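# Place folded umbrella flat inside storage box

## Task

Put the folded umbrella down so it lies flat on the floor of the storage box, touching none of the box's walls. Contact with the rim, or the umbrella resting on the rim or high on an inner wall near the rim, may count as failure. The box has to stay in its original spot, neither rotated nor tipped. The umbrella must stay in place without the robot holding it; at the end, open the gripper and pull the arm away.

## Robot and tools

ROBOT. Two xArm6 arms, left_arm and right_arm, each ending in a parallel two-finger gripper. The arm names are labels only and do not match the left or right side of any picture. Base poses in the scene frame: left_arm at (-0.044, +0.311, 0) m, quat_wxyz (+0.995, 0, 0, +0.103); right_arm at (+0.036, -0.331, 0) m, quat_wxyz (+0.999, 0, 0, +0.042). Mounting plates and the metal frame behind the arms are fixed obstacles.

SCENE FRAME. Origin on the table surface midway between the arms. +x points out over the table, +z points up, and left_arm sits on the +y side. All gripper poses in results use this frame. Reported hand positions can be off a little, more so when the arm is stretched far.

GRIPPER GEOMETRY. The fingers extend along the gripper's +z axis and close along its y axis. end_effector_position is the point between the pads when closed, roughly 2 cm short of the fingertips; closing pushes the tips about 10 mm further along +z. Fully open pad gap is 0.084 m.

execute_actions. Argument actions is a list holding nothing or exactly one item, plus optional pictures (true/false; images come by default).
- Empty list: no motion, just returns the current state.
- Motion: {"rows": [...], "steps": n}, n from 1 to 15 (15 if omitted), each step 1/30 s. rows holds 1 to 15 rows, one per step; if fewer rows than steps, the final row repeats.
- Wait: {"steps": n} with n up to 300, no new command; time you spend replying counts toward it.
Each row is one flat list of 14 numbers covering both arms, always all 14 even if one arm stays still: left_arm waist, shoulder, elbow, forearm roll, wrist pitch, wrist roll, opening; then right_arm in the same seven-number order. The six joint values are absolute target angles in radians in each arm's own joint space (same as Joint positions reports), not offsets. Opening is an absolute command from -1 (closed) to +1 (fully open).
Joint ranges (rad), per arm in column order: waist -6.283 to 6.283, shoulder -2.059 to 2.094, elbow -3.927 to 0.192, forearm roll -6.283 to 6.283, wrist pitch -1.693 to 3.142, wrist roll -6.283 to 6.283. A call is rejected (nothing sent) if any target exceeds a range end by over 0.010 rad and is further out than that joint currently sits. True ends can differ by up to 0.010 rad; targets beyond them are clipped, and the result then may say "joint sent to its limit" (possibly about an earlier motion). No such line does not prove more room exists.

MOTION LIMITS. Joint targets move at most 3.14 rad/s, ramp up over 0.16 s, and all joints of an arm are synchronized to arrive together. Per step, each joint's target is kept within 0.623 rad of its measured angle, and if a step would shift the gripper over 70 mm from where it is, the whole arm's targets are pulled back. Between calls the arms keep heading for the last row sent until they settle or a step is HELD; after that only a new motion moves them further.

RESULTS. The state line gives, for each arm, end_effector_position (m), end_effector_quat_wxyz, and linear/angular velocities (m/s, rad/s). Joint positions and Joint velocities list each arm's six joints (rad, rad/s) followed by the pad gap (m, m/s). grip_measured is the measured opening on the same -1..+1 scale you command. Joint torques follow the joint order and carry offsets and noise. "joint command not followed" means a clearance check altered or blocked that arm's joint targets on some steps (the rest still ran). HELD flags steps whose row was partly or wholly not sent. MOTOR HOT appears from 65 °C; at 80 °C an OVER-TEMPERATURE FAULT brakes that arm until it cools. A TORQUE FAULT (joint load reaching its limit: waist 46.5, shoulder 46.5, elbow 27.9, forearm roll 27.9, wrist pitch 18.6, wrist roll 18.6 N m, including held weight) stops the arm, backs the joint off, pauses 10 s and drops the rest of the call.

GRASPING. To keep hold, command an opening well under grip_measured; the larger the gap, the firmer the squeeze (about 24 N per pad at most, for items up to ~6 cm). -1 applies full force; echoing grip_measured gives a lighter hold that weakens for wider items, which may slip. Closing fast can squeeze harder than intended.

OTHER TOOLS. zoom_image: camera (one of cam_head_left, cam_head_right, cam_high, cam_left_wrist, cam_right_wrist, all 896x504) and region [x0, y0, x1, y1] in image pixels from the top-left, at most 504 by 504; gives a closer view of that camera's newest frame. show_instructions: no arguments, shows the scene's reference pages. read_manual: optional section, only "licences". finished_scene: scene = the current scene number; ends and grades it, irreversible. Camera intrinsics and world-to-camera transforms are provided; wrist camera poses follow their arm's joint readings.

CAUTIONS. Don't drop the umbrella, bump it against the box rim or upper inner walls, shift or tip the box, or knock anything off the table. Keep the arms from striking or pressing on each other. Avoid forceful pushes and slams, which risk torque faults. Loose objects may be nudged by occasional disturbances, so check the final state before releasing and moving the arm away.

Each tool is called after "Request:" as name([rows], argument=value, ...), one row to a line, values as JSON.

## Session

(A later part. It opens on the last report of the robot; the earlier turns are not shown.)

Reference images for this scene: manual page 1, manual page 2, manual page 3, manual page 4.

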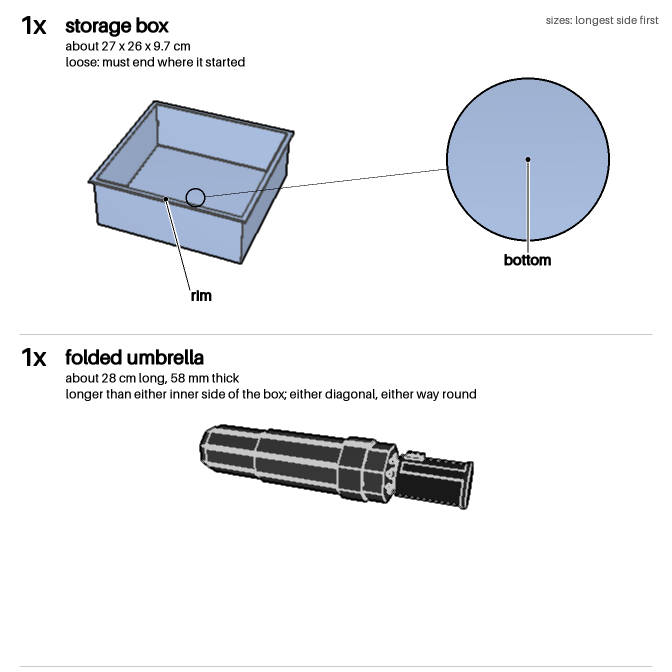

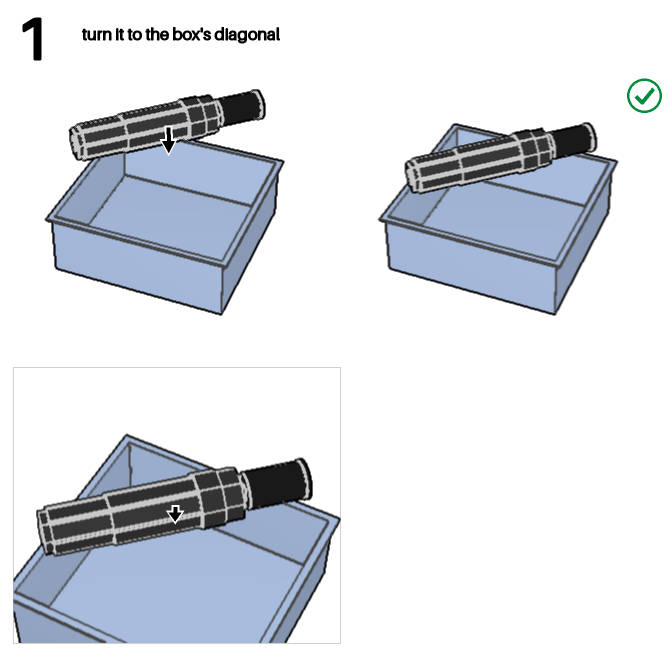

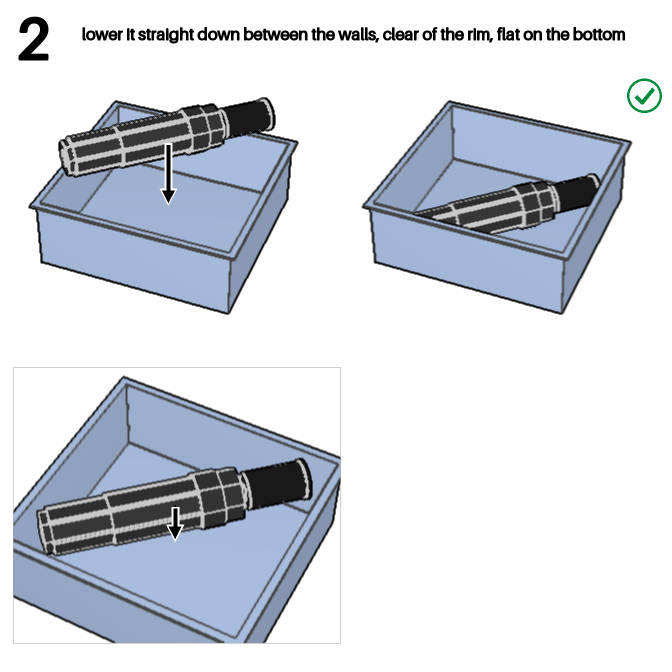

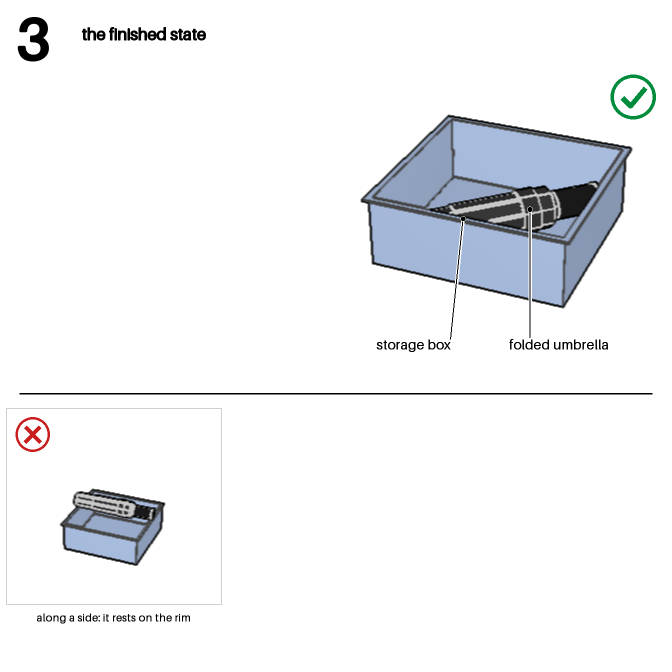

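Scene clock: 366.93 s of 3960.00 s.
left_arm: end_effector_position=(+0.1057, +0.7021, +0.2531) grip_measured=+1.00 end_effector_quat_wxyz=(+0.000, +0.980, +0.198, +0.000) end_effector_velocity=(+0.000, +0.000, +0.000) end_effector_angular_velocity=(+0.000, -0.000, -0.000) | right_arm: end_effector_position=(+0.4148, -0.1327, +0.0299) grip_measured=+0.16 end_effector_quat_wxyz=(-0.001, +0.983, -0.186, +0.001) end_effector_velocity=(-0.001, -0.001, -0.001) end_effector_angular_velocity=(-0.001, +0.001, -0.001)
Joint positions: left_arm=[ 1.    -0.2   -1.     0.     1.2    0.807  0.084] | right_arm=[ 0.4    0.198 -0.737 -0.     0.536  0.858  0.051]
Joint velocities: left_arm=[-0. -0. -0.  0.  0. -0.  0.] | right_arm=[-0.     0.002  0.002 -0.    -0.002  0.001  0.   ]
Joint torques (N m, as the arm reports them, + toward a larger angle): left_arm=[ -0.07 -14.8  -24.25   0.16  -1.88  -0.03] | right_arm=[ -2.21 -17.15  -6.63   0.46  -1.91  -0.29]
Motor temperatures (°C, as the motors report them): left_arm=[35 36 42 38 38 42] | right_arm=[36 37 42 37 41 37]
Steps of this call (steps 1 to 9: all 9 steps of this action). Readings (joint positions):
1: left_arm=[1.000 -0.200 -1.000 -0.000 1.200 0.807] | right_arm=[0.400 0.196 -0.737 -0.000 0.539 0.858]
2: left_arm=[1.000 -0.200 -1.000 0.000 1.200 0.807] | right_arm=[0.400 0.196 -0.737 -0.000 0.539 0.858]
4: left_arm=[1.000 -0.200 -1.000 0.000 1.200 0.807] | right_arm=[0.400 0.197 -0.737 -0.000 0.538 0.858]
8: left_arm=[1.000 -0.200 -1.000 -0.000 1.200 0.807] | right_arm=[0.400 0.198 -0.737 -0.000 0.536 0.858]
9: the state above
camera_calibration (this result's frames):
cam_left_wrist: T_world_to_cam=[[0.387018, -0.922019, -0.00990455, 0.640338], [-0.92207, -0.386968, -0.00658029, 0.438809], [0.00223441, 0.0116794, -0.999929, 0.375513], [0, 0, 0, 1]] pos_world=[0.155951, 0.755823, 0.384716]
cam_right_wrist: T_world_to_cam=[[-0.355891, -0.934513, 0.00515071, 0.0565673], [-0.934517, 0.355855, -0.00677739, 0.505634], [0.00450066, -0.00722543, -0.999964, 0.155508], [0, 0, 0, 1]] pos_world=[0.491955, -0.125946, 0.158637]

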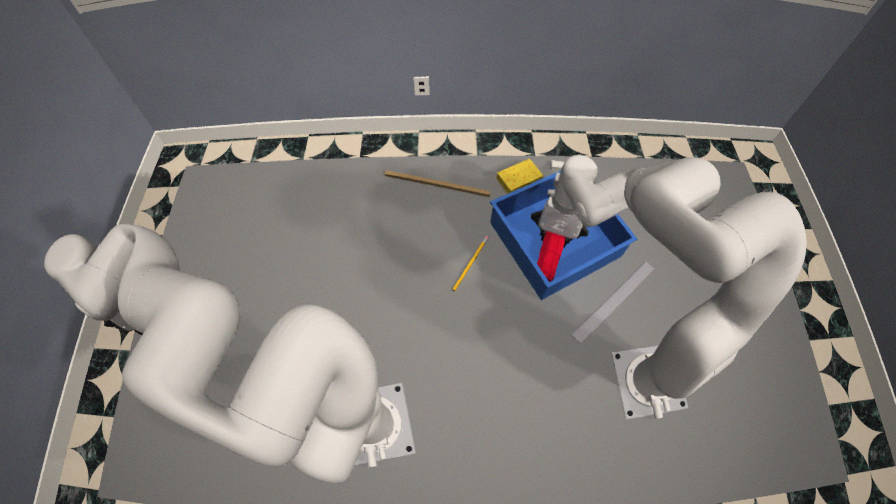

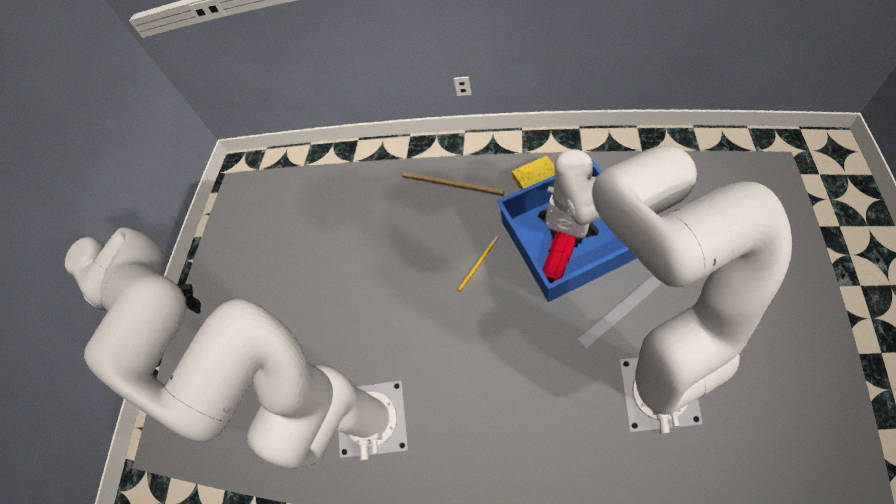

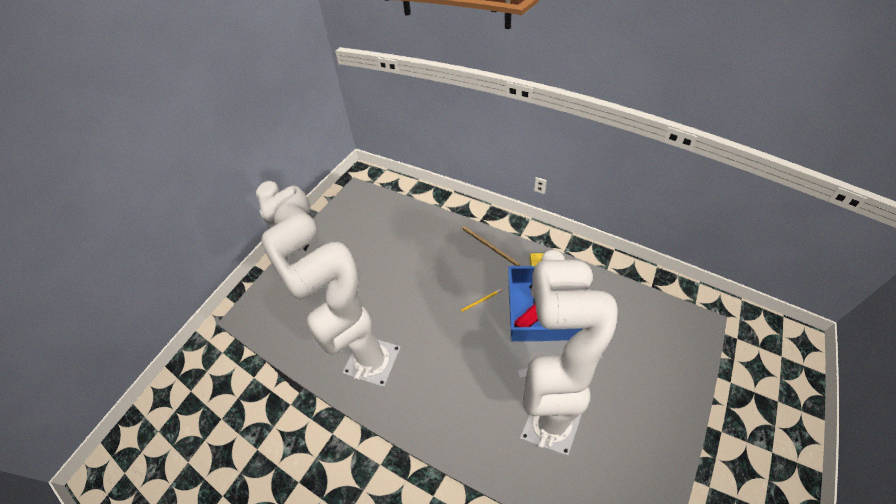

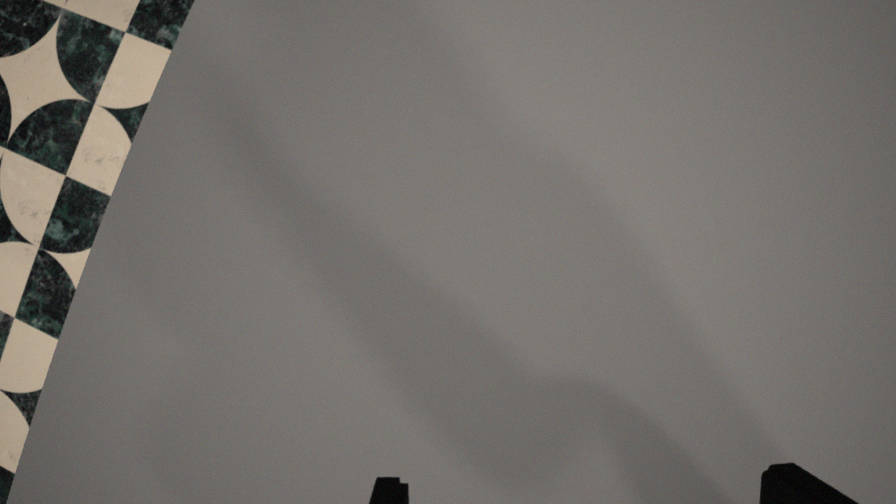

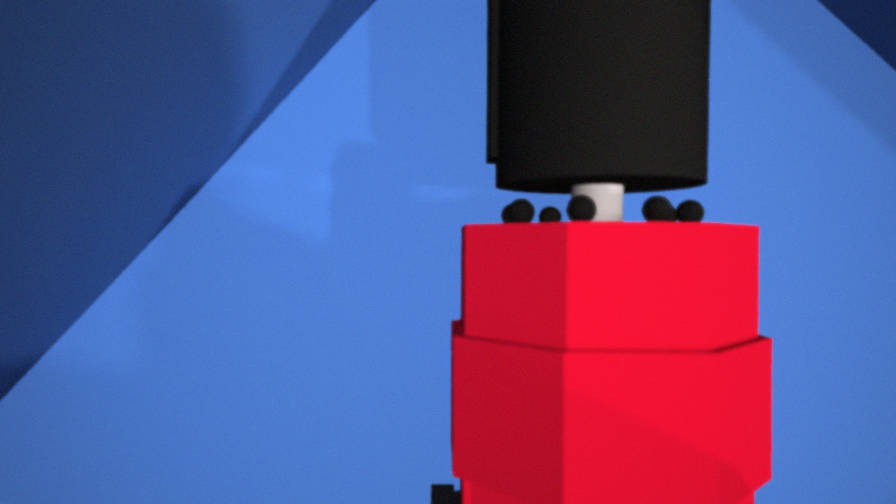

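Request:
execute_actions([
  {"rows": [[1.0,-0.2,-1.0,0,1.2,0.807,1,0.3999,0.1953,-0.7361,0,0.5408,0.8579,-0.75]], "steps": 8},
], pictures=false)

Request:
execute_actions([
  {"rows": [[1.0,-0.2,-1.0,0,1.2,0.807,1,0.3999,0.1953,-0.7361,0,0.5408,0.8579,-0.5],[1.0,-0.2,-1.0,0,1.2,0.807,1,0.3999,0.1953,-0.7361,0,0.5408,0.8579,-0.25],[1.0,-0.2,-1.0,0,1.2,0.807,1,0.3999,0.1953,-0.7361,0,0.5408,0.8579,0.0],[1.0,-0.2,-1.0,0,1.2,0.807,1,0.3999,0.1953,-0.7361,0,0.5408,0.8579,0.1],[1.0,-0.2,-1.0,0,1.2,0.807,1,0.3999,0.1953,-0.7361,0,0.5408,0.8579,0.17],[1.0,-0.2,-1.0,0,1.2,0.807,1,0.3999,0.1953,-0.7361,0,0.5408,0.8579,0.24],[1.0,-0.2,-1.0,0,1.2,0.807,1,0.3999,0.1953,-0.7361,0,0.5408,0.8579,0.32],[1.0,-0.2,-1.0,0,1.2,0.807,1,0.3999,0.1953,-0.7361,0,0.5408,0.8579,0.42],[1.0,-0.2,-1.0,0,1.2,0.807,1,0.3999,0.1953,-0.7361,0,0.5408,0.8579,0.52],[1.0,-0.2,-1.0,0,1.2,0.807,1,0.3999,0.1953,-0.7361,0,0.5408,0.8579,0.62],[1.0,-0.2,-1.0,0,1.2,0.807,1,0.3999,0.1953,-0.7361,0,0.5408,0.8579,0.72],[1.0,-0.2,-1.0,0,1.2,0.807,1,0.3999,0.1953,-0.7361,0,0.5408,0.8579,0.8]], "steps": 15},
])

Scene clock: 373.67 s of 3960.00 s.
left_arm: end_effector_position=(+0.1057, +0.7021, +0.2531) grip_measured=+1.00 end_effector_quat_wxyz=(+0.000, +0.980, +0.198, +0.000) end_effector_velocity=(+0.000, +0.001, +0.000) end_effector_angular_velocity=(+0.003, -0.000, -0.001) | right_arm: end_effector_position=(+0.4132, -0.1336, +0.0295) grip_measured=+0.16 end_effector_quat_wxyz=(+0.001, +0.983, -0.186, -0.001) end_effector_velocity=(-0.001, -0.001, +0.001) end_effector_angular_velocity=(-0.001, +0.003, +0.001)
Joint positions: left_arm=[ 1.    -0.2   -1.    -0.     1.2    0.807  0.084] | right_arm=[ 0.4    0.197 -0.735  0.     0.541  0.858  0.051]
Joint velocities: left_arm=[-0.    -0.    -0.001  0.001 -0.002  0.    -0.   ] | right_arm=[-0.    -0.004  0.001  0.     0.006 -0.001 -0.   ]
Joint torques (N m, as the arm reports them, + toward a larger angle): left_arm=[  0.1  -14.99 -24.07   0.24  -1.98  -0.06] | right_arm=[ -2.34 -14.4   -4.02   0.5   -0.59  -0.28]
Motor temperatures (°C, as the motors report them): left_arm=[35 36 42 38 38 42] | right_arm=[36 37 41 37 41 37]
Steps of this call (steps 1 to 15: the robot went on to your last target; steps 16 to 90: nothing new was sent; then 3.47 s passed at rest; steps 91 to 98: all 8 steps of this action). Readings (joint positions):
91: left_arm=[1.000 -0.200 -1.000 -0.000 1.200 0.807] | right_arm=[0.400 0.199 -0.736 -0.000 0.536 0.858]
92: left_arm=[1.000 -0.200 -1.000 -0.000 1.200 0.807] | right_arm=[0.400 0.199 -0.736 0.000 0.537 0.858]
94: left_arm=[1.000 -0.200 -1.000 0.000 1.200 0.807] | right_arm=[0.400 0.198 -0.735 0.000 0.539 0.858]
98: the state above

Scene clock: 374.17 s of 3960.00 s.
left_arm: end_effector_position=(+0.1057, +0.7021, +0.2531) grip_measured=+1.00 end_effector_quat_wxyz=(+0.000, +0.980, +0.198, +0.000) end_effector_velocity=(+0.000, +0.000, +0.000) end_effector_angular_velocity=(+0.000, -0.000, +0.000) | right_arm: end_effector_position=(+0.4125, -0.1340, +0.0290) grip_measured=+0.75 end_effector_quat_wxyz=(+0.002, +0.983, -0.186, -0.002) end_effector_velocity=(+0.017, +0.009, +0.015) end_effector_angular_velocity=(+0.024, -0.045, +0.001)
Joint positions: left_arm=[ 1.    -0.2   -1.    -0.     1.2    0.807  0.084] | right_arm=[ 0.4    0.197 -0.734 -0.     0.542  0.858  0.075]
Joint velocities: left_arm=[ 0.     0.    -0.    -0.    -0.001  0.     0.   ] | right_arm=[ 0.    -0.015 -0.026  0.    -0.011 -0.001  0.027]
Joint torques (N m, as the arm reports them, + toward a larger angle): left_arm=[  0.03 -14.94 -24.29   0.33  -2.09   0.  ] | right_arm=[ -2.25 -19.71  -7.4    0.42  -1.88  -0.32]
Motor temperatures (°C, as the motors report them): left_arm=[35 36 42 38 38 42] | right_arm=[36 37 41 37 41 37]
Steps of this call (steps 1 to 15: all 15 steps of this action). Readings (joint positions):
1: left_arm=[1.000 -0.200 -1.000 -0.000 1.200 0.807] | right_arm=[0.400 0.197 -0.735 0.000 0.541 0.858]
2: left_arm=[1.000 -0.200 -1.000 -0.000 1.200 0.807] | right_arm=[0.400 0.196 -0.735 0.000 0.541 0.858]
4: left_arm=[1.000 -0.200 -1.000 0.000 1.200 0.807] | right_arm=[0.400 0.196 -0.735 0.000 0.541 0.858]
8: left_arm=[1.000 -0.200 -1.000 -0.000 1.200 0.807] | right_arm=[0.400 0.196 -0.735 0.000 0.541 0.858]
15: the state above
camera_calibration (this result's frames):
cam_left_wrist: T_world_to_cam=[[0.387018, -0.922019, -0.00990426, 0.640338], [-0.92207, -0.386968, -0.0065802, 0.438809], [0.00223444, 0.0116791, -0.999929, 0.375513], [0, 0, 0, 1]] pos_world=[0.155951, 0.755823, 0.384716]
cam_right_wrist: T_world_to_cam=[[-0.355838, -0.934485, 0.0107916, 0.0543665], [-0.934545, 0.35584, -0.00180107, 0.503713], [-0.00215702, -0.0107262, -0.99994, 0.156855], [0, 0, 0, 1]] pos_world=[0.490427, -0.126754, 0.157166]

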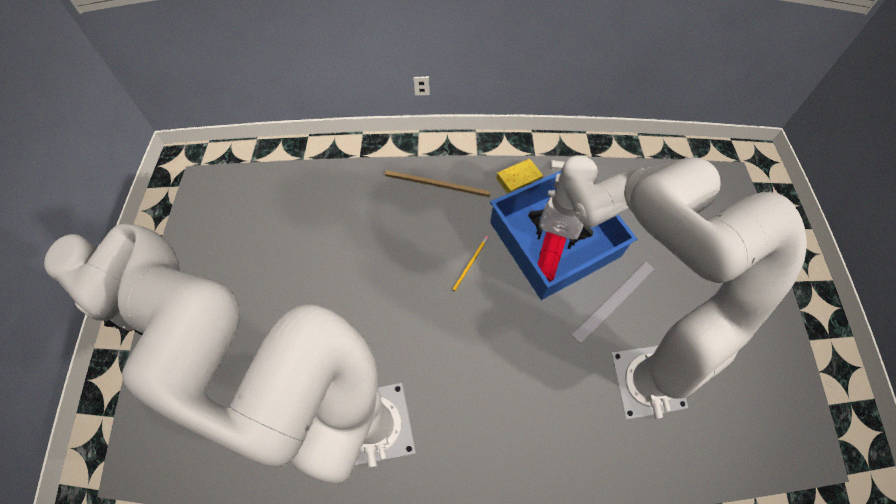

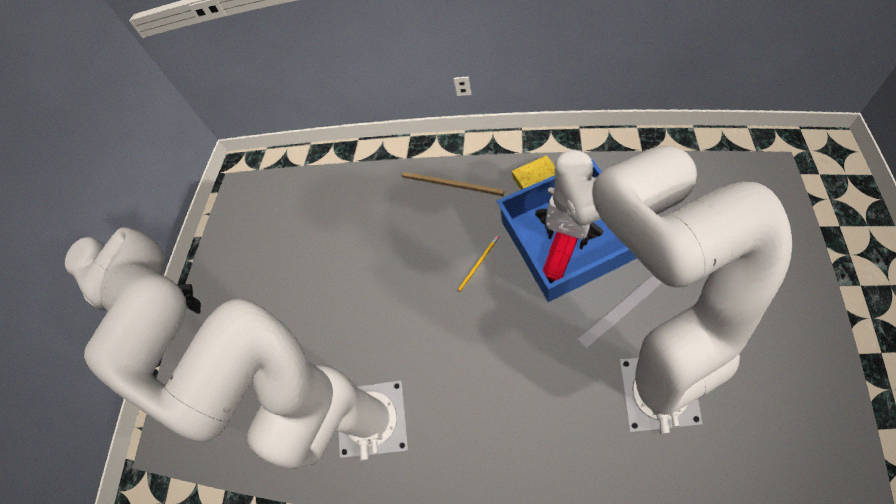

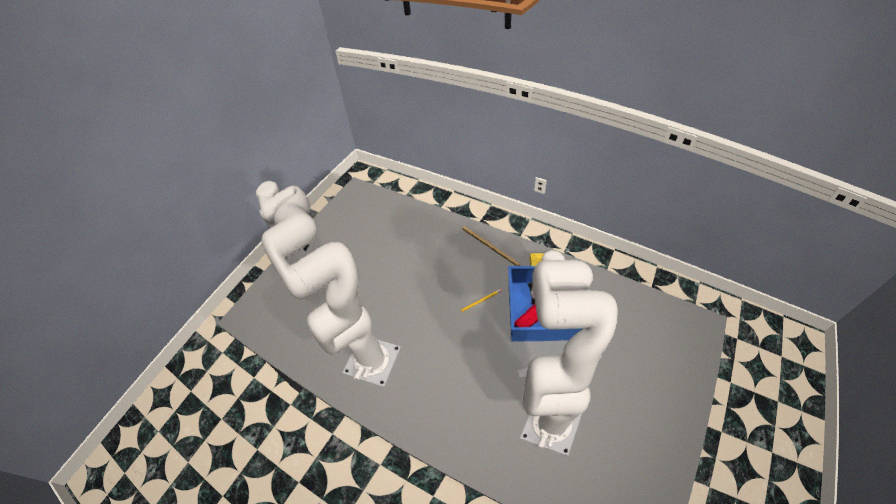

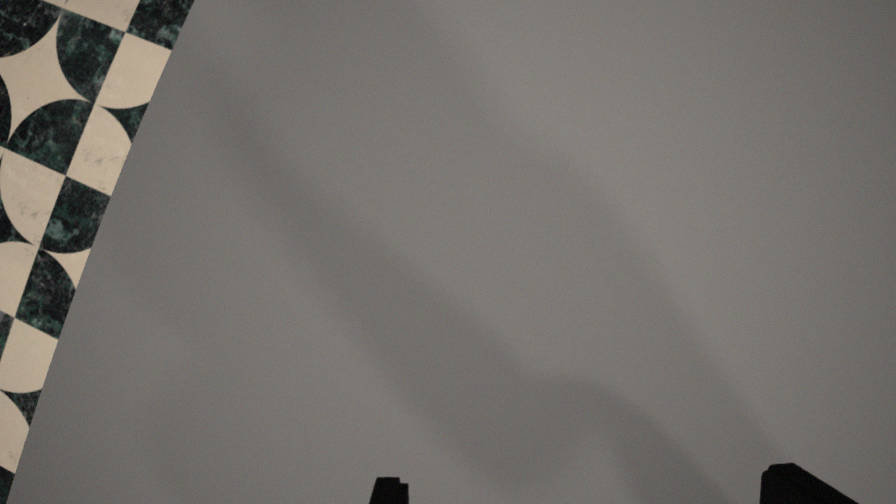

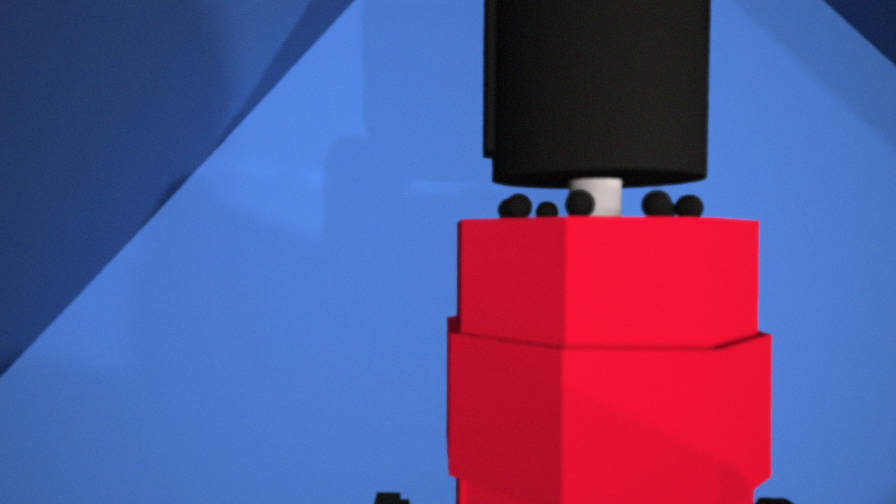

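Request:
execute_actions([
  {"rows": [[1.0,-0.2,-1.0,0,1.2,0.807,1,0.3999,0.1940,-0.7362,0,0.5422,0.8579,0.85],[1.0,-0.2,-1.0,0,1.2,0.807,1,0.3999,0.1886,-0.7366,0,0.5480,0.8579,0.85],[1.0,-0.2,-1.0,0,1.2,0.807,1,0.3999,0.1805,-0.7373,0,0.5568,0.8579,0.85],[1.0,-0.2,-1.0,0,1.2,0.807,1,0.3999,0.1697,-0.7381,0,0.5685,0.8579,0.85],[1.0,-0.2,-1.0,0,1.2,0.807,1,0.3999,0.1564,-0.7396,0,0.5832,0.8579,0.85],[1.0,-0.2,-1.0,0,1.2,0.807,1,0.3999,0.1434,-0.7413,0,0.5979,0.8579,0.85],[1.0,-0.2,-1.0,0,1.2,0.807,1,0.3999,0.1256,-0.7442,0,0.6186,0.8579,0.85],[1.0,-0.2,-1.0,0,1.2,0.807,1,0.3999,0.1057,-0.7481,0,0.6424,0.8579,0.85],[1.0,-0.2,-1.0,0,1.2,0.807,1,0.3999,0.0817,-0.7540,0,0.6723,0.8579,0.85],[1.0,-0.2,-1.0,0,1.2,0.807,1,0.3999,0.0586,-0.7609,0,0.7023,0.8579,0.85],[1.0,-0.2,-1.0,0,1.2,0.807,1,0.3999,0.0365,-0.7688,0,0.7323,0.8579,0.85],[1.0,-0.2,-1.0,0,1.2,0.807,1,0.3999,0.0154,-0.7777,0,0.7623,0.8579,0.85],[1.0,-0.2,-1.0,0,1.2,0.807,1,0.3999,-0.0047,-0.7877,0,0.7924,0.8579,0.85],[1.0,-0.2,-1.0,0,1.2,0.807,1,0.3999,-0.0329,-0.8047,0,0.8376,0.8579,0.85],[1.0,-0.2,-1.0,0,1.2,0.807,1,0.3999,-0.0669,-0.8307,0,0.8976,0.8579,0.85]], "steps": 15},
], pictures=false)

Request:
execute_actions([
  {"rows": [[1.0,-0.2,-1.0,0,1.2,0.807,1,0.3999,-0.0967,-0.8606,0,0.9573,0.8579,0.85],[1.0,-0.2,-1.0,0,1.2,0.807,1,0.3999,-0.1160,-0.8858,0,1.0018,0.8579,0.85],[1.0,-0.2,-1.0,0,1.2,0.807,1,0.3999,-0.1332,-0.9126,0,1.0458,0.8579,0.85],[1.0,-0.2,-1.0,0,1.2,0.807,1,0.3999,-0.1560,-0.9620,0,1.1180,0.8579,0.85],[1.0,-0.2,-1.0,0,1.2,0.807,1,0.3999,-0.1733,-1.0177,0,1.1911,0.8579,0.85],[1.0,-0.2,-1.0,0,1.2,0.807,1,0.3999,-0.1830,-1.0780,0,1.2610,0.8579,0.85],[1.0,-0.2,-1.0,0,1.2,0.807,1,0.3999,-0.1882,-1.1459,0,1.3340,0.8579,0.85]], "steps": 15},
])

Scene clock: 388.87 s of 3960.00 s.
left_arm: end_effector_position=(+0.1057, +0.7021, +0.2531) grip_measured=+1.00 end_effector_quat_wxyz=(+0.000, +0.980, +0.198, +0.000) end_effector_velocity=(-0.000, +0.000, +0.000) end_effector_angular_velocity=(+0.001, +0.000, -0.000) | right_arm: end_effector_position=(+0.4149, -0.1327, +0.0938) grip_measured=+0.85 end_effector_quat_wxyz=(-0.000, +0.983, -0.186, +0.000) end_effector_velocity=(+0.005, +0.003, +0.294) end_effector_angular_velocity=(+0.003, -0.005, +0.001)
Joint positions: left_arm=[ 1.    -0.2   -1.    -0.     1.2    0.807  0.084] | right_arm=[ 0.4    0.042 -0.771 -0.     0.728  0.858  0.078]
Joint velocities: left_arm=[-0.     0.    -0.002  0.001  0.001 -0.     0.   ] | right_arm=[ 0.001 -0.625 -0.259  0.001  0.878 -0.001  0.   ]
Joint torques (N m, as the arm reports them, + toward a larger angle): left_arm=[ -0.16 -14.81 -24.17   0.39  -1.99  -0.08] | right_arm=[ -2.23 -19.96  -9.79   0.31  -1.76  -0.29]
Motor temperatures (°C, as the motors report them): left_arm=[35 36 42 38 38 42] | right_arm=[36 37 41 37 41 37]
Steps of this call (steps 1 to 15: the robot went on to your last target; steps 16 to 90: nothing new was sent; then 11.20 s passed at rest; steps 91 to 105: all 15 steps of this action). Readings (joint positions):
91: left_arm=[1.000 -0.200 -1.000 0.000 1.200 0.807] | right_arm=[0.400 0.195 -0.736 0.000 0.541 0.858]
92: left_arm=[1.000 -0.200 -1.000 -0.000 1.200 0.807] | right_arm=[0.400 0.195 -0.736 0.000 0.541 0.858]
94: left_arm=[1.000 -0.200 -1.000 -0.000 1.200 0.807] | right_arm=[0.400 0.192 -0.736 0.000 0.545 0.858]
98: left_arm=[1.000 -0.200 -1.000 -0.000 1.200 0.807] | right_arm=[0.400 0.163 -0.739 0.000 0.577 0.858]
105: the state above

Scene clock: 389.37 s of 3960.00 s.
left_arm: end_effector_position=(+0.1057, +0.7021, +0.2531) grip_measured=+1.00 end_effector_quat_wxyz=(+0.000, +0.980, +0.198, +0.000) end_effector_velocity=(+0.000, -0.000, -0.000) end_effector_angular_velocity=(-0.001, -0.000, +0.000) | right_arm: end_effector_position=(+0.4180, -0.1311, +0.2800) grip_measured=+0.85 end_effector_quat_wxyz=(-0.001, +0.983, -0.186, +0.002) end_effector_velocity=(-0.023, -0.012, +0.310) end_effector_angular_velocity=(+0.039, -0.074, -0.001)
Joint positions: left_arm=[ 1.    -0.2   -1.    -0.     1.2    0.807  0.084] | right_arm=[ 0.4   -0.173 -1.103 -0.     1.272  0.858  0.078]
Joint velocities: left_arm=[ 0.     0.001  0.    -0.001 -0.     0.     0.   ] | right_arm=[-0.    -0.236 -0.628 -0.     0.78   0.001  0.   ]
Joint torques (N m, as the arm reports them, + toward a larger angle): left_arm=[ -0.13 -14.68 -24.19   0.51  -1.85   0.01] | right_arm=[ -2.35 -12.05  -7.3    0.38  -2.04  -0.31]
Motor temperatures (°C, as the motors report them): left_arm=[35 36 42 38 38 42] | right_arm=[36 37 41 37 41 37]
Steps of this call (steps 1 to 15: all 15 steps of this action). Readings (joint positions):
1: left_arm=[1.000 -0.200 -1.000 0.000 1.200 0.807] | right_arm=[0.400 0.020 -0.780 0.000 0.760 0.858]
2: left_arm=[1.000 -0.200 -1.000 -0.000 1.200 0.807] | right_arm=[0.400 -0.002 -0.793 0.000 0.795 0.858]
4: left_arm=[1.000 -0.200 -1.000 -0.000 1.200 0.807] | right_arm=[0.400 -0.046 -0.826 0.000 0.871 0.858]
8: left_arm=[1.000 -0.200 -1.000 0.000 1.200 0.807] | right_arm=[0.400 -0.109 -0.916 -0.000 1.022 0.858]
15: the state above
camera_calibration (this result's frames):
cam_left_wrist: T_world_to_cam=[[0.387017, -0.922019, -0.00990435, 0.640338], [-0.92207, -0.386968, -0.00658029, 0.438809], [0.00223449, 0.0116792, -0.999929, 0.375513], [0, 0, 0, 1]] pos_world=[0.155951, 0.755823, 0.384716]
cam_right_wrist: T_world_to_cam=[[-0.355878, -0.934524, 0.00403436, 0.0582482], [-0.934514, 0.35584, -0.00779439, 0.509964], [0.00584846, -0.00654401, -0.999961, 0.405087], [0, 0, 0, 1]] pos_world=[0.494929, -0.124381, 0.408811]

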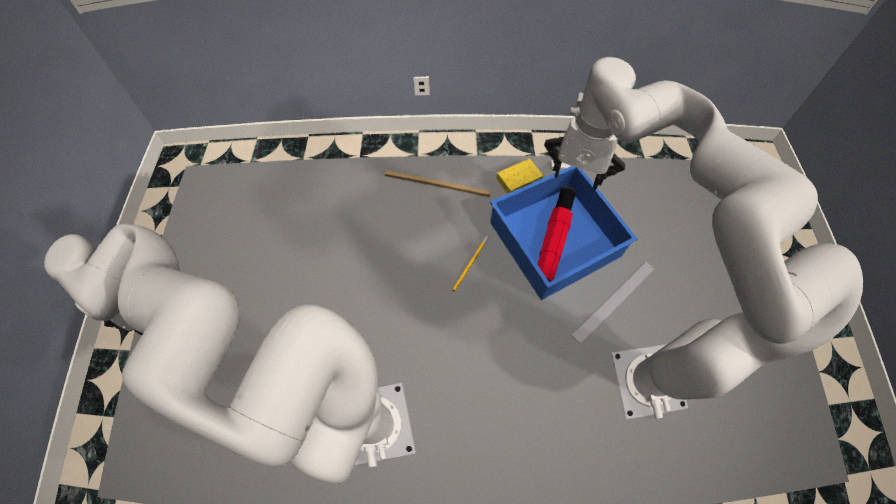

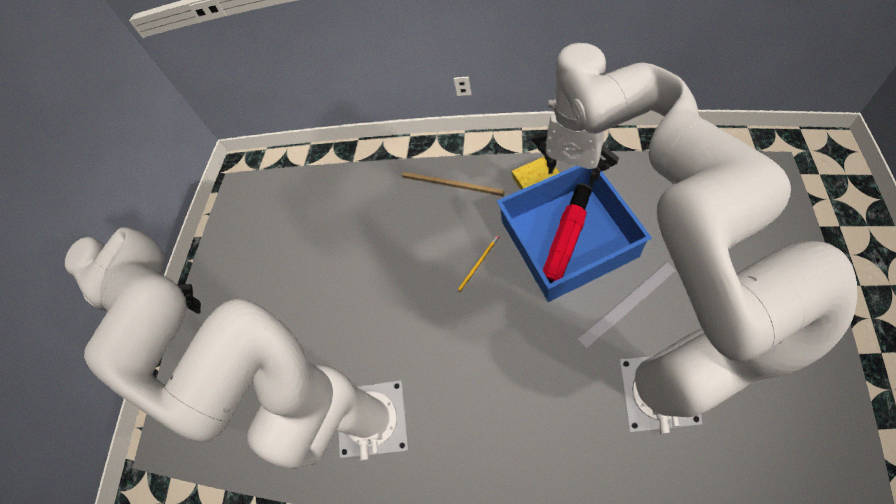

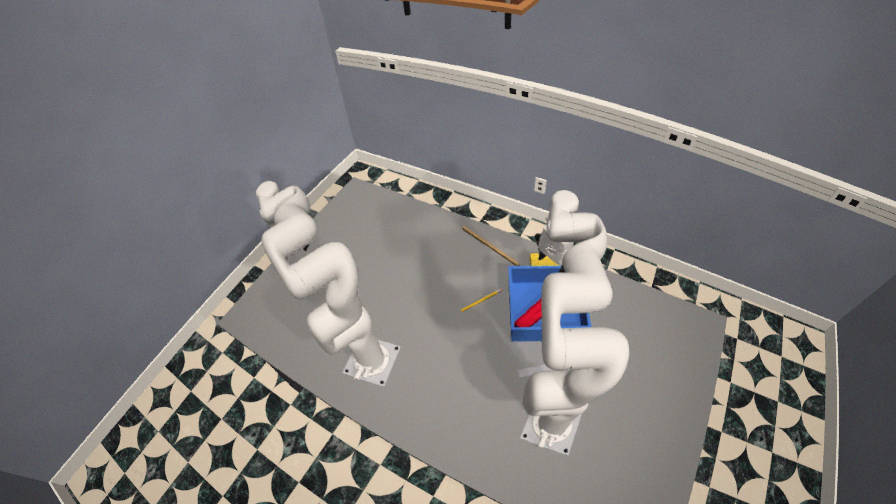

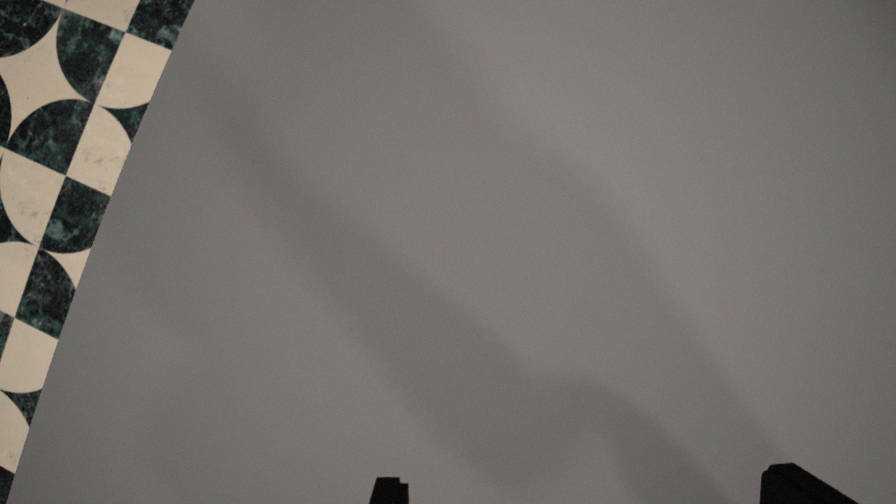

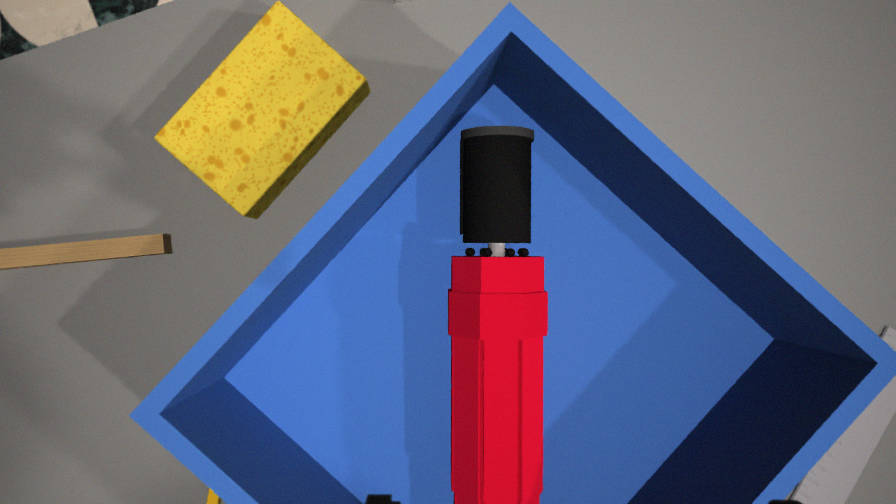

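Request:
zoom_image(camera="cam_right_wrist", region=[420, 60, 580, 180])

Request:
zoom_image(camera="cam_head_left", region=[480, 160, 650, 310])

Region (420, 60, 580, 180) of cam_right_wrist's 896x504 image, scaled by 3.150, with more detail than that image has; it fills the top 378 rows of this view, and the rest is white.

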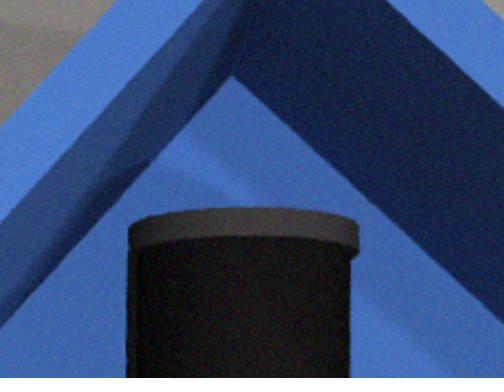

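Region (480, 160, 650, 310) of cam_head_left's 896x504 image, scaled by 2.965, with more detail than that image has; it fills the top 445 rows of this view, and the rest is white.

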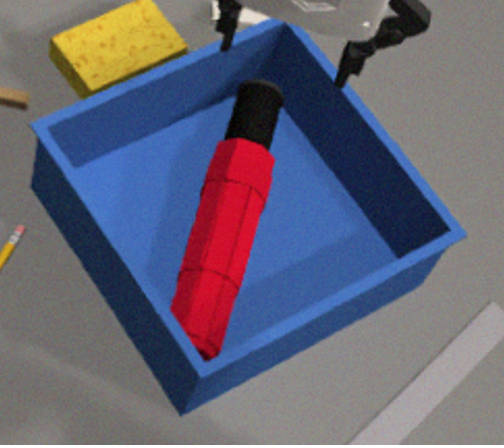

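Request:
execute_actions([
  {"rows": [[1.0,-0.2,-1.0,0,1.2,0.807,1,0.4076,-0.1968,-1.1377,0,1.3344,0.8656,0.85],[1.0,-0.2,-1.0,0,1.2,0.807,1,0.4270,-0.2183,-1.1171,0,1.3353,0.8850,0.85],[1.0,-0.2,-1.0,0,1.2,0.807,1,0.4580,-0.2526,-1.0843,0,1.3368,0.9160,0.85],[1.0,-0.2,-1.0,0,1.2,0.807,1,0.4967,-0.2956,-1.0432,0,1.3387,0.9547,0.85],[1.0,-0.2,-1.0,0,1.2,0.807,1,0.5431,-0.3472,-0.9939,0,1.3410,1.0011,0.85],[1.0,-0.2,-1.0,0,1.2,0.807,1,0.5935,-0.4030,-0.9405,0,1.3435,1.0515,0.85],[1.0,-0.2,-1.0,0,1.2,0.807,1,0.6438,-0.4588,-0.8871,0,1.3459,1.1018,0.85],[1.0,-0.2,-1.0,0,1.2,0.807,1,0.6902,-0.5104,-0.8378,0,1.3482,1.1482,0.85],[1.0,-0.2,-1.0,0,1.2,0.807,1,0.7289,-0.5534,-0.7967,0,1.3501,1.1869,0.85],[1.0,-0.2,-1.0,0,1.2,0.807,1,0.7599,-0.5877,-0.7639,0,1.3516,1.2179,0.85],[1.0,-0.2,-1.0,0,1.2,0.807,1,0.7793,-0.6092,-0.7433,0,1.3525,1.2373,0.85],[1.0,-0.2,-1.0,0,1.2,0.807,1,0.787,-0.6178,-0.7351,0,1.3529,1.245,0.85]], "steps": 15},
], pictures=false)

Request:
execute_actions([
  {"steps": 8},
])

Scene clock: 416.40 s of 3960.00 s.
left_arm: end_effector_position=(+0.1057, +0.7021, +0.2531) grip_measured=+1.00 end_effector_quat_wxyz=(+0.000, +0.980, +0.198, +0.000) end_effector_velocity=(+0.000, +0.001, +0.000) end_effector_angular_velocity=(+0.002, -0.001, -0.000) | right_arm: end_effector_position=(+0.2759, -0.0972, +0.2902) grip_measured=+0.85 end_effector_quat_wxyz=(-0.000, +0.983, -0.186, +0.000) end_effector_velocity=(-0.383, +0.022, -0.074) end_effector_angular_velocity=(-0.002, +0.004, +0.003)
Joint positions: left_arm=[ 1.    -0.2   -1.     0.     1.2    0.807  0.084] | right_arm=[ 0.691 -0.511 -0.838  0.     1.348  1.148  0.078]
Joint velocities: left_arm=[-0.     0.001 -0.001 -0.    -0.002  0.     0.   ] | right_arm=[ 0.846 -0.94   0.902  0.     0.042  0.843 -0.   ]
Joint torques (N m, as the arm reports them, + toward a larger angle): left_arm=[  0.36 -15.06 -24.36   0.14  -1.89  -0.07] | right_arm=[ -3.26  -8.64 -10.28   0.27  -1.88  -0.46]
Motor temperatures (°C, as the motors report them): left_arm=[35 36 42 38 38 42] | right_arm=[36 37 42 37 41 37]
Steps of this call (steps 1 to 30: the robot went on to your last target; steps 31 to 90: nothing new was sent; then 23.53 s passed at rest; steps 91 to 105: all 15 steps of this action). Readings (joint positions):
91: left_arm=[1.000 -0.200 -1.000 -0.000 1.200 0.807] | right_arm=[0.400 -0.188 -1.146 -0.000 1.334 0.858]
92: left_arm=[1.000 -0.200 -1.000 -0.000 1.200 0.807] | right_arm=[0.401 -0.189 -1.145 -0.000 1.334 0.859]
94: left_arm=[1.000 -0.200 -1.000 0.000 1.200 0.807] | right_arm=[0.412 -0.202 -1.131 -0.000 1.334 0.872]
98: left_arm=[1.000 -0.200 -1.000 -0.000 1.200 0.807] | right_arm=[0.498 -0.296 -1.042 0.000 1.339 0.956]
105: the state above

Scene clock: 416.67 s of 3960.00 s.
left_arm: end_effector_position=(+0.1057, +0.7021, +0.2531) grip_measured=+1.00 end_effector_quat_wxyz=(+0.000, +0.980, +0.198, +0.000) end_effector_velocity=(-0.000, +0.000, -0.000) end_effector_angular_velocity=(+0.001, +0.001, -0.000) | right_arm: end_effector_position=(+0.2350, -0.0974, +0.2804) grip_measured=+0.85 end_effector_quat_wxyz=(+0.000, +0.983, -0.186, +0.000) end_effector_velocity=(-0.011, -0.000, -0.004) end_effector_angular_velocity=(-0.002, +0.000, -0.012)
Joint positions: left_arm=[ 1.    -0.2   -1.     0.     1.2    0.807  0.084] | right_arm=[ 0.784 -0.614 -0.738 -0.     1.353  1.242  0.078]
Joint velocities: left_arm=[ 0.     0.     0.     0.001 -0.    -0.     0.   ] | right_arm=[ 0.027 -0.026  0.029 -0.001 -0.002  0.039  0.   ]
Joint torques (N m, as the arm reports them, + toward a larger angle): left_arm=[  0.13 -14.99 -24.46   0.24  -1.98  -0.03] | right_arm=[ -2.78  -7.1  -10.47   0.25  -1.94  -0.29]
Motor temperatures (°C, as the motors report them): left_arm=[35 36 42 38 38 42] | right_arm=[36 37 42 37 41 37]
Steps of this call (steps 1 to 8: the robot went on to your last target). Readings (joint positions):
1: left_arm=[1.000 -0.200 -1.000 -0.000 1.200 0.807] | right_arm=[0.718 -0.541 -0.809 0.000 1.350 1.175]
2: left_arm=[1.000 -0.200 -1.000 -0.000 1.200 0.807] | right_arm=[0.742 -0.568 -0.784 0.000 1.351 1.198]
4: left_arm=[1.000 -0.200 -1.000 0.000 1.200 0.807] | right_arm=[0.770 -0.600 -0.753 0.000 1.353 1.226]
8: the state above
camera_calibration (this result's frames):
cam_left_wrist: T_world_to_cam=[[0.387018, -0.922019, -0.00990443, 0.640338], [-0.92207, -0.386968, -0.00658029, 0.438809], [0.00223446, 0.0116793, -0.999929, 0.375513], [0, 0, 0, 1]] pos_world=[0.155951, 0.755823, 0.384716]
cam_right_wrist: T_world_to_cam=[[-0.35607, -0.934432, 0.00717491, 0.023776], [-0.934457, 0.35604, -0.00514042, 0.326219], [0.00224882, -0.00853499, -0.999961, 0.40739], [0, 0, 0, 1]] pos_world=[0.312387, -0.0904526, 0.408881]

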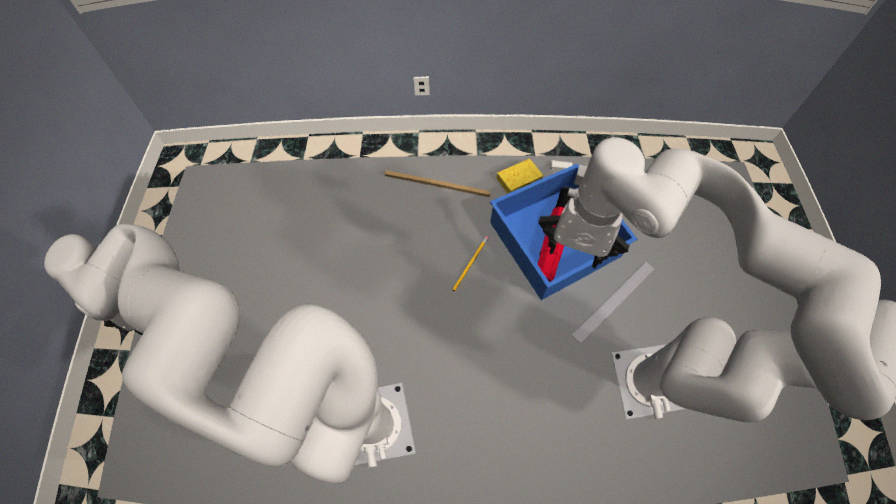

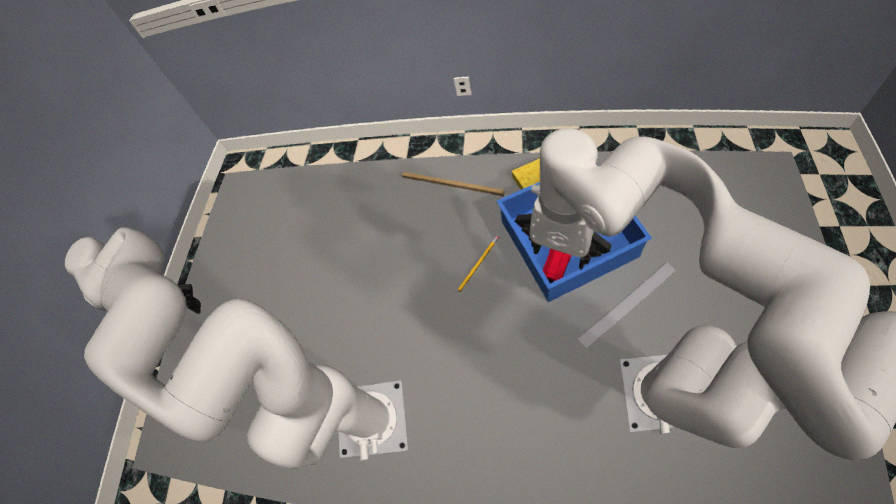

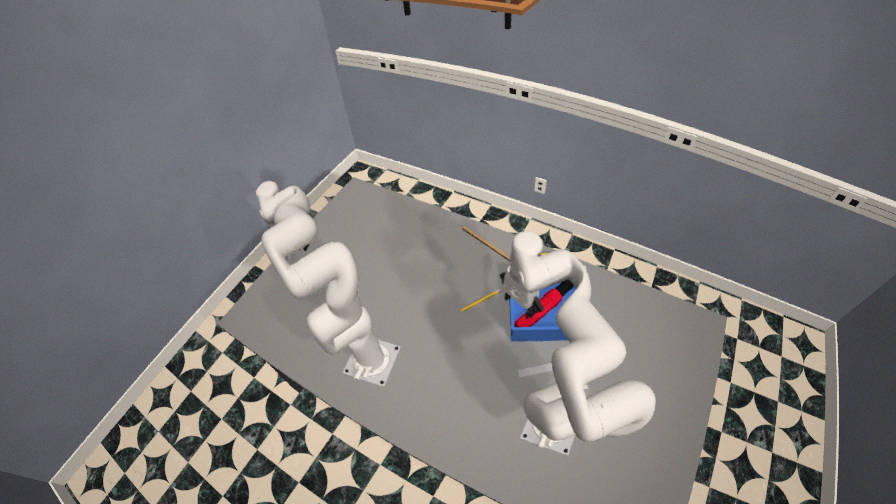

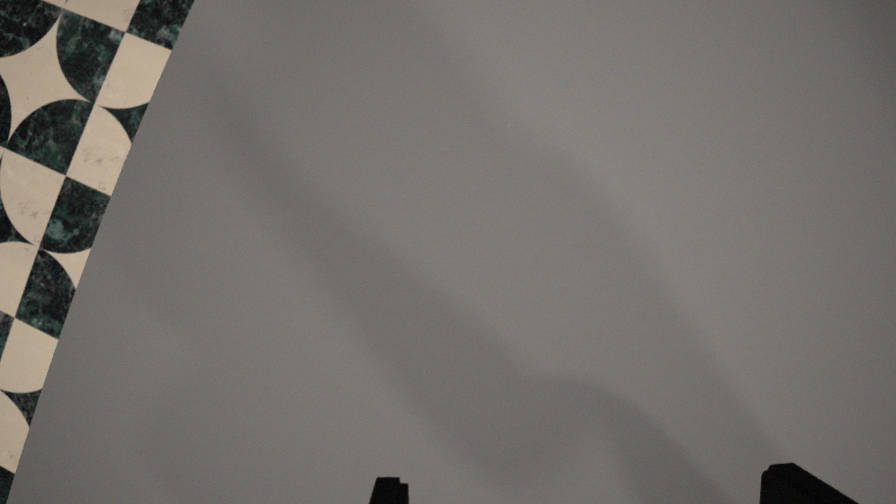

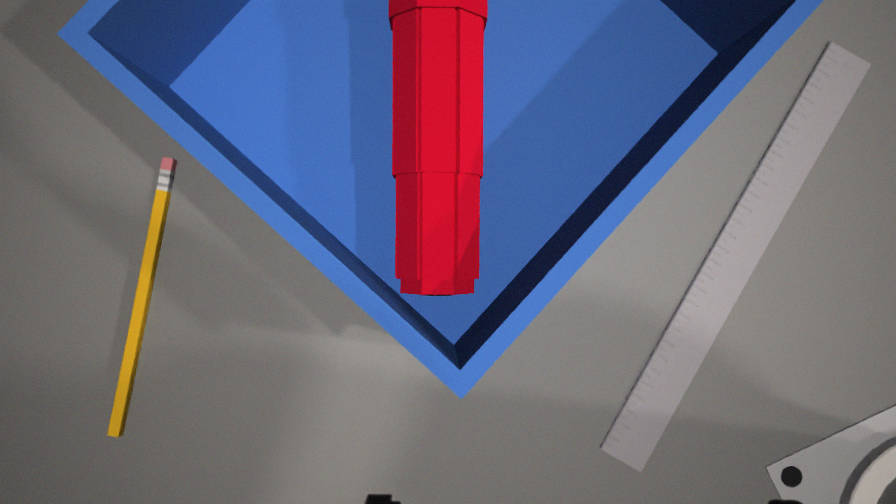

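Request:
zoom_image(camera="cam_right_wrist", region=[370, 240, 530, 380])

Region (370, 240, 530, 380) of cam_right_wrist's 896x504 image, scaled by 3.150, with more detail than that image has; it fills the top 441 rows of this view, and the rest is white.

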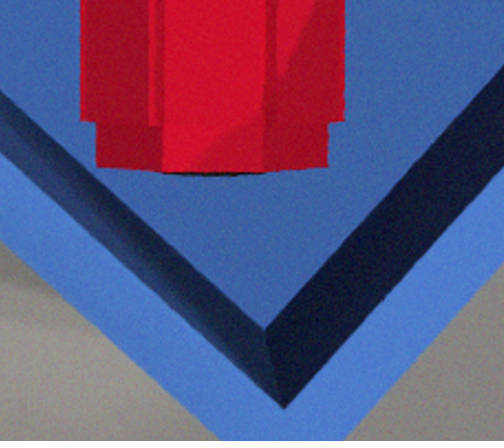

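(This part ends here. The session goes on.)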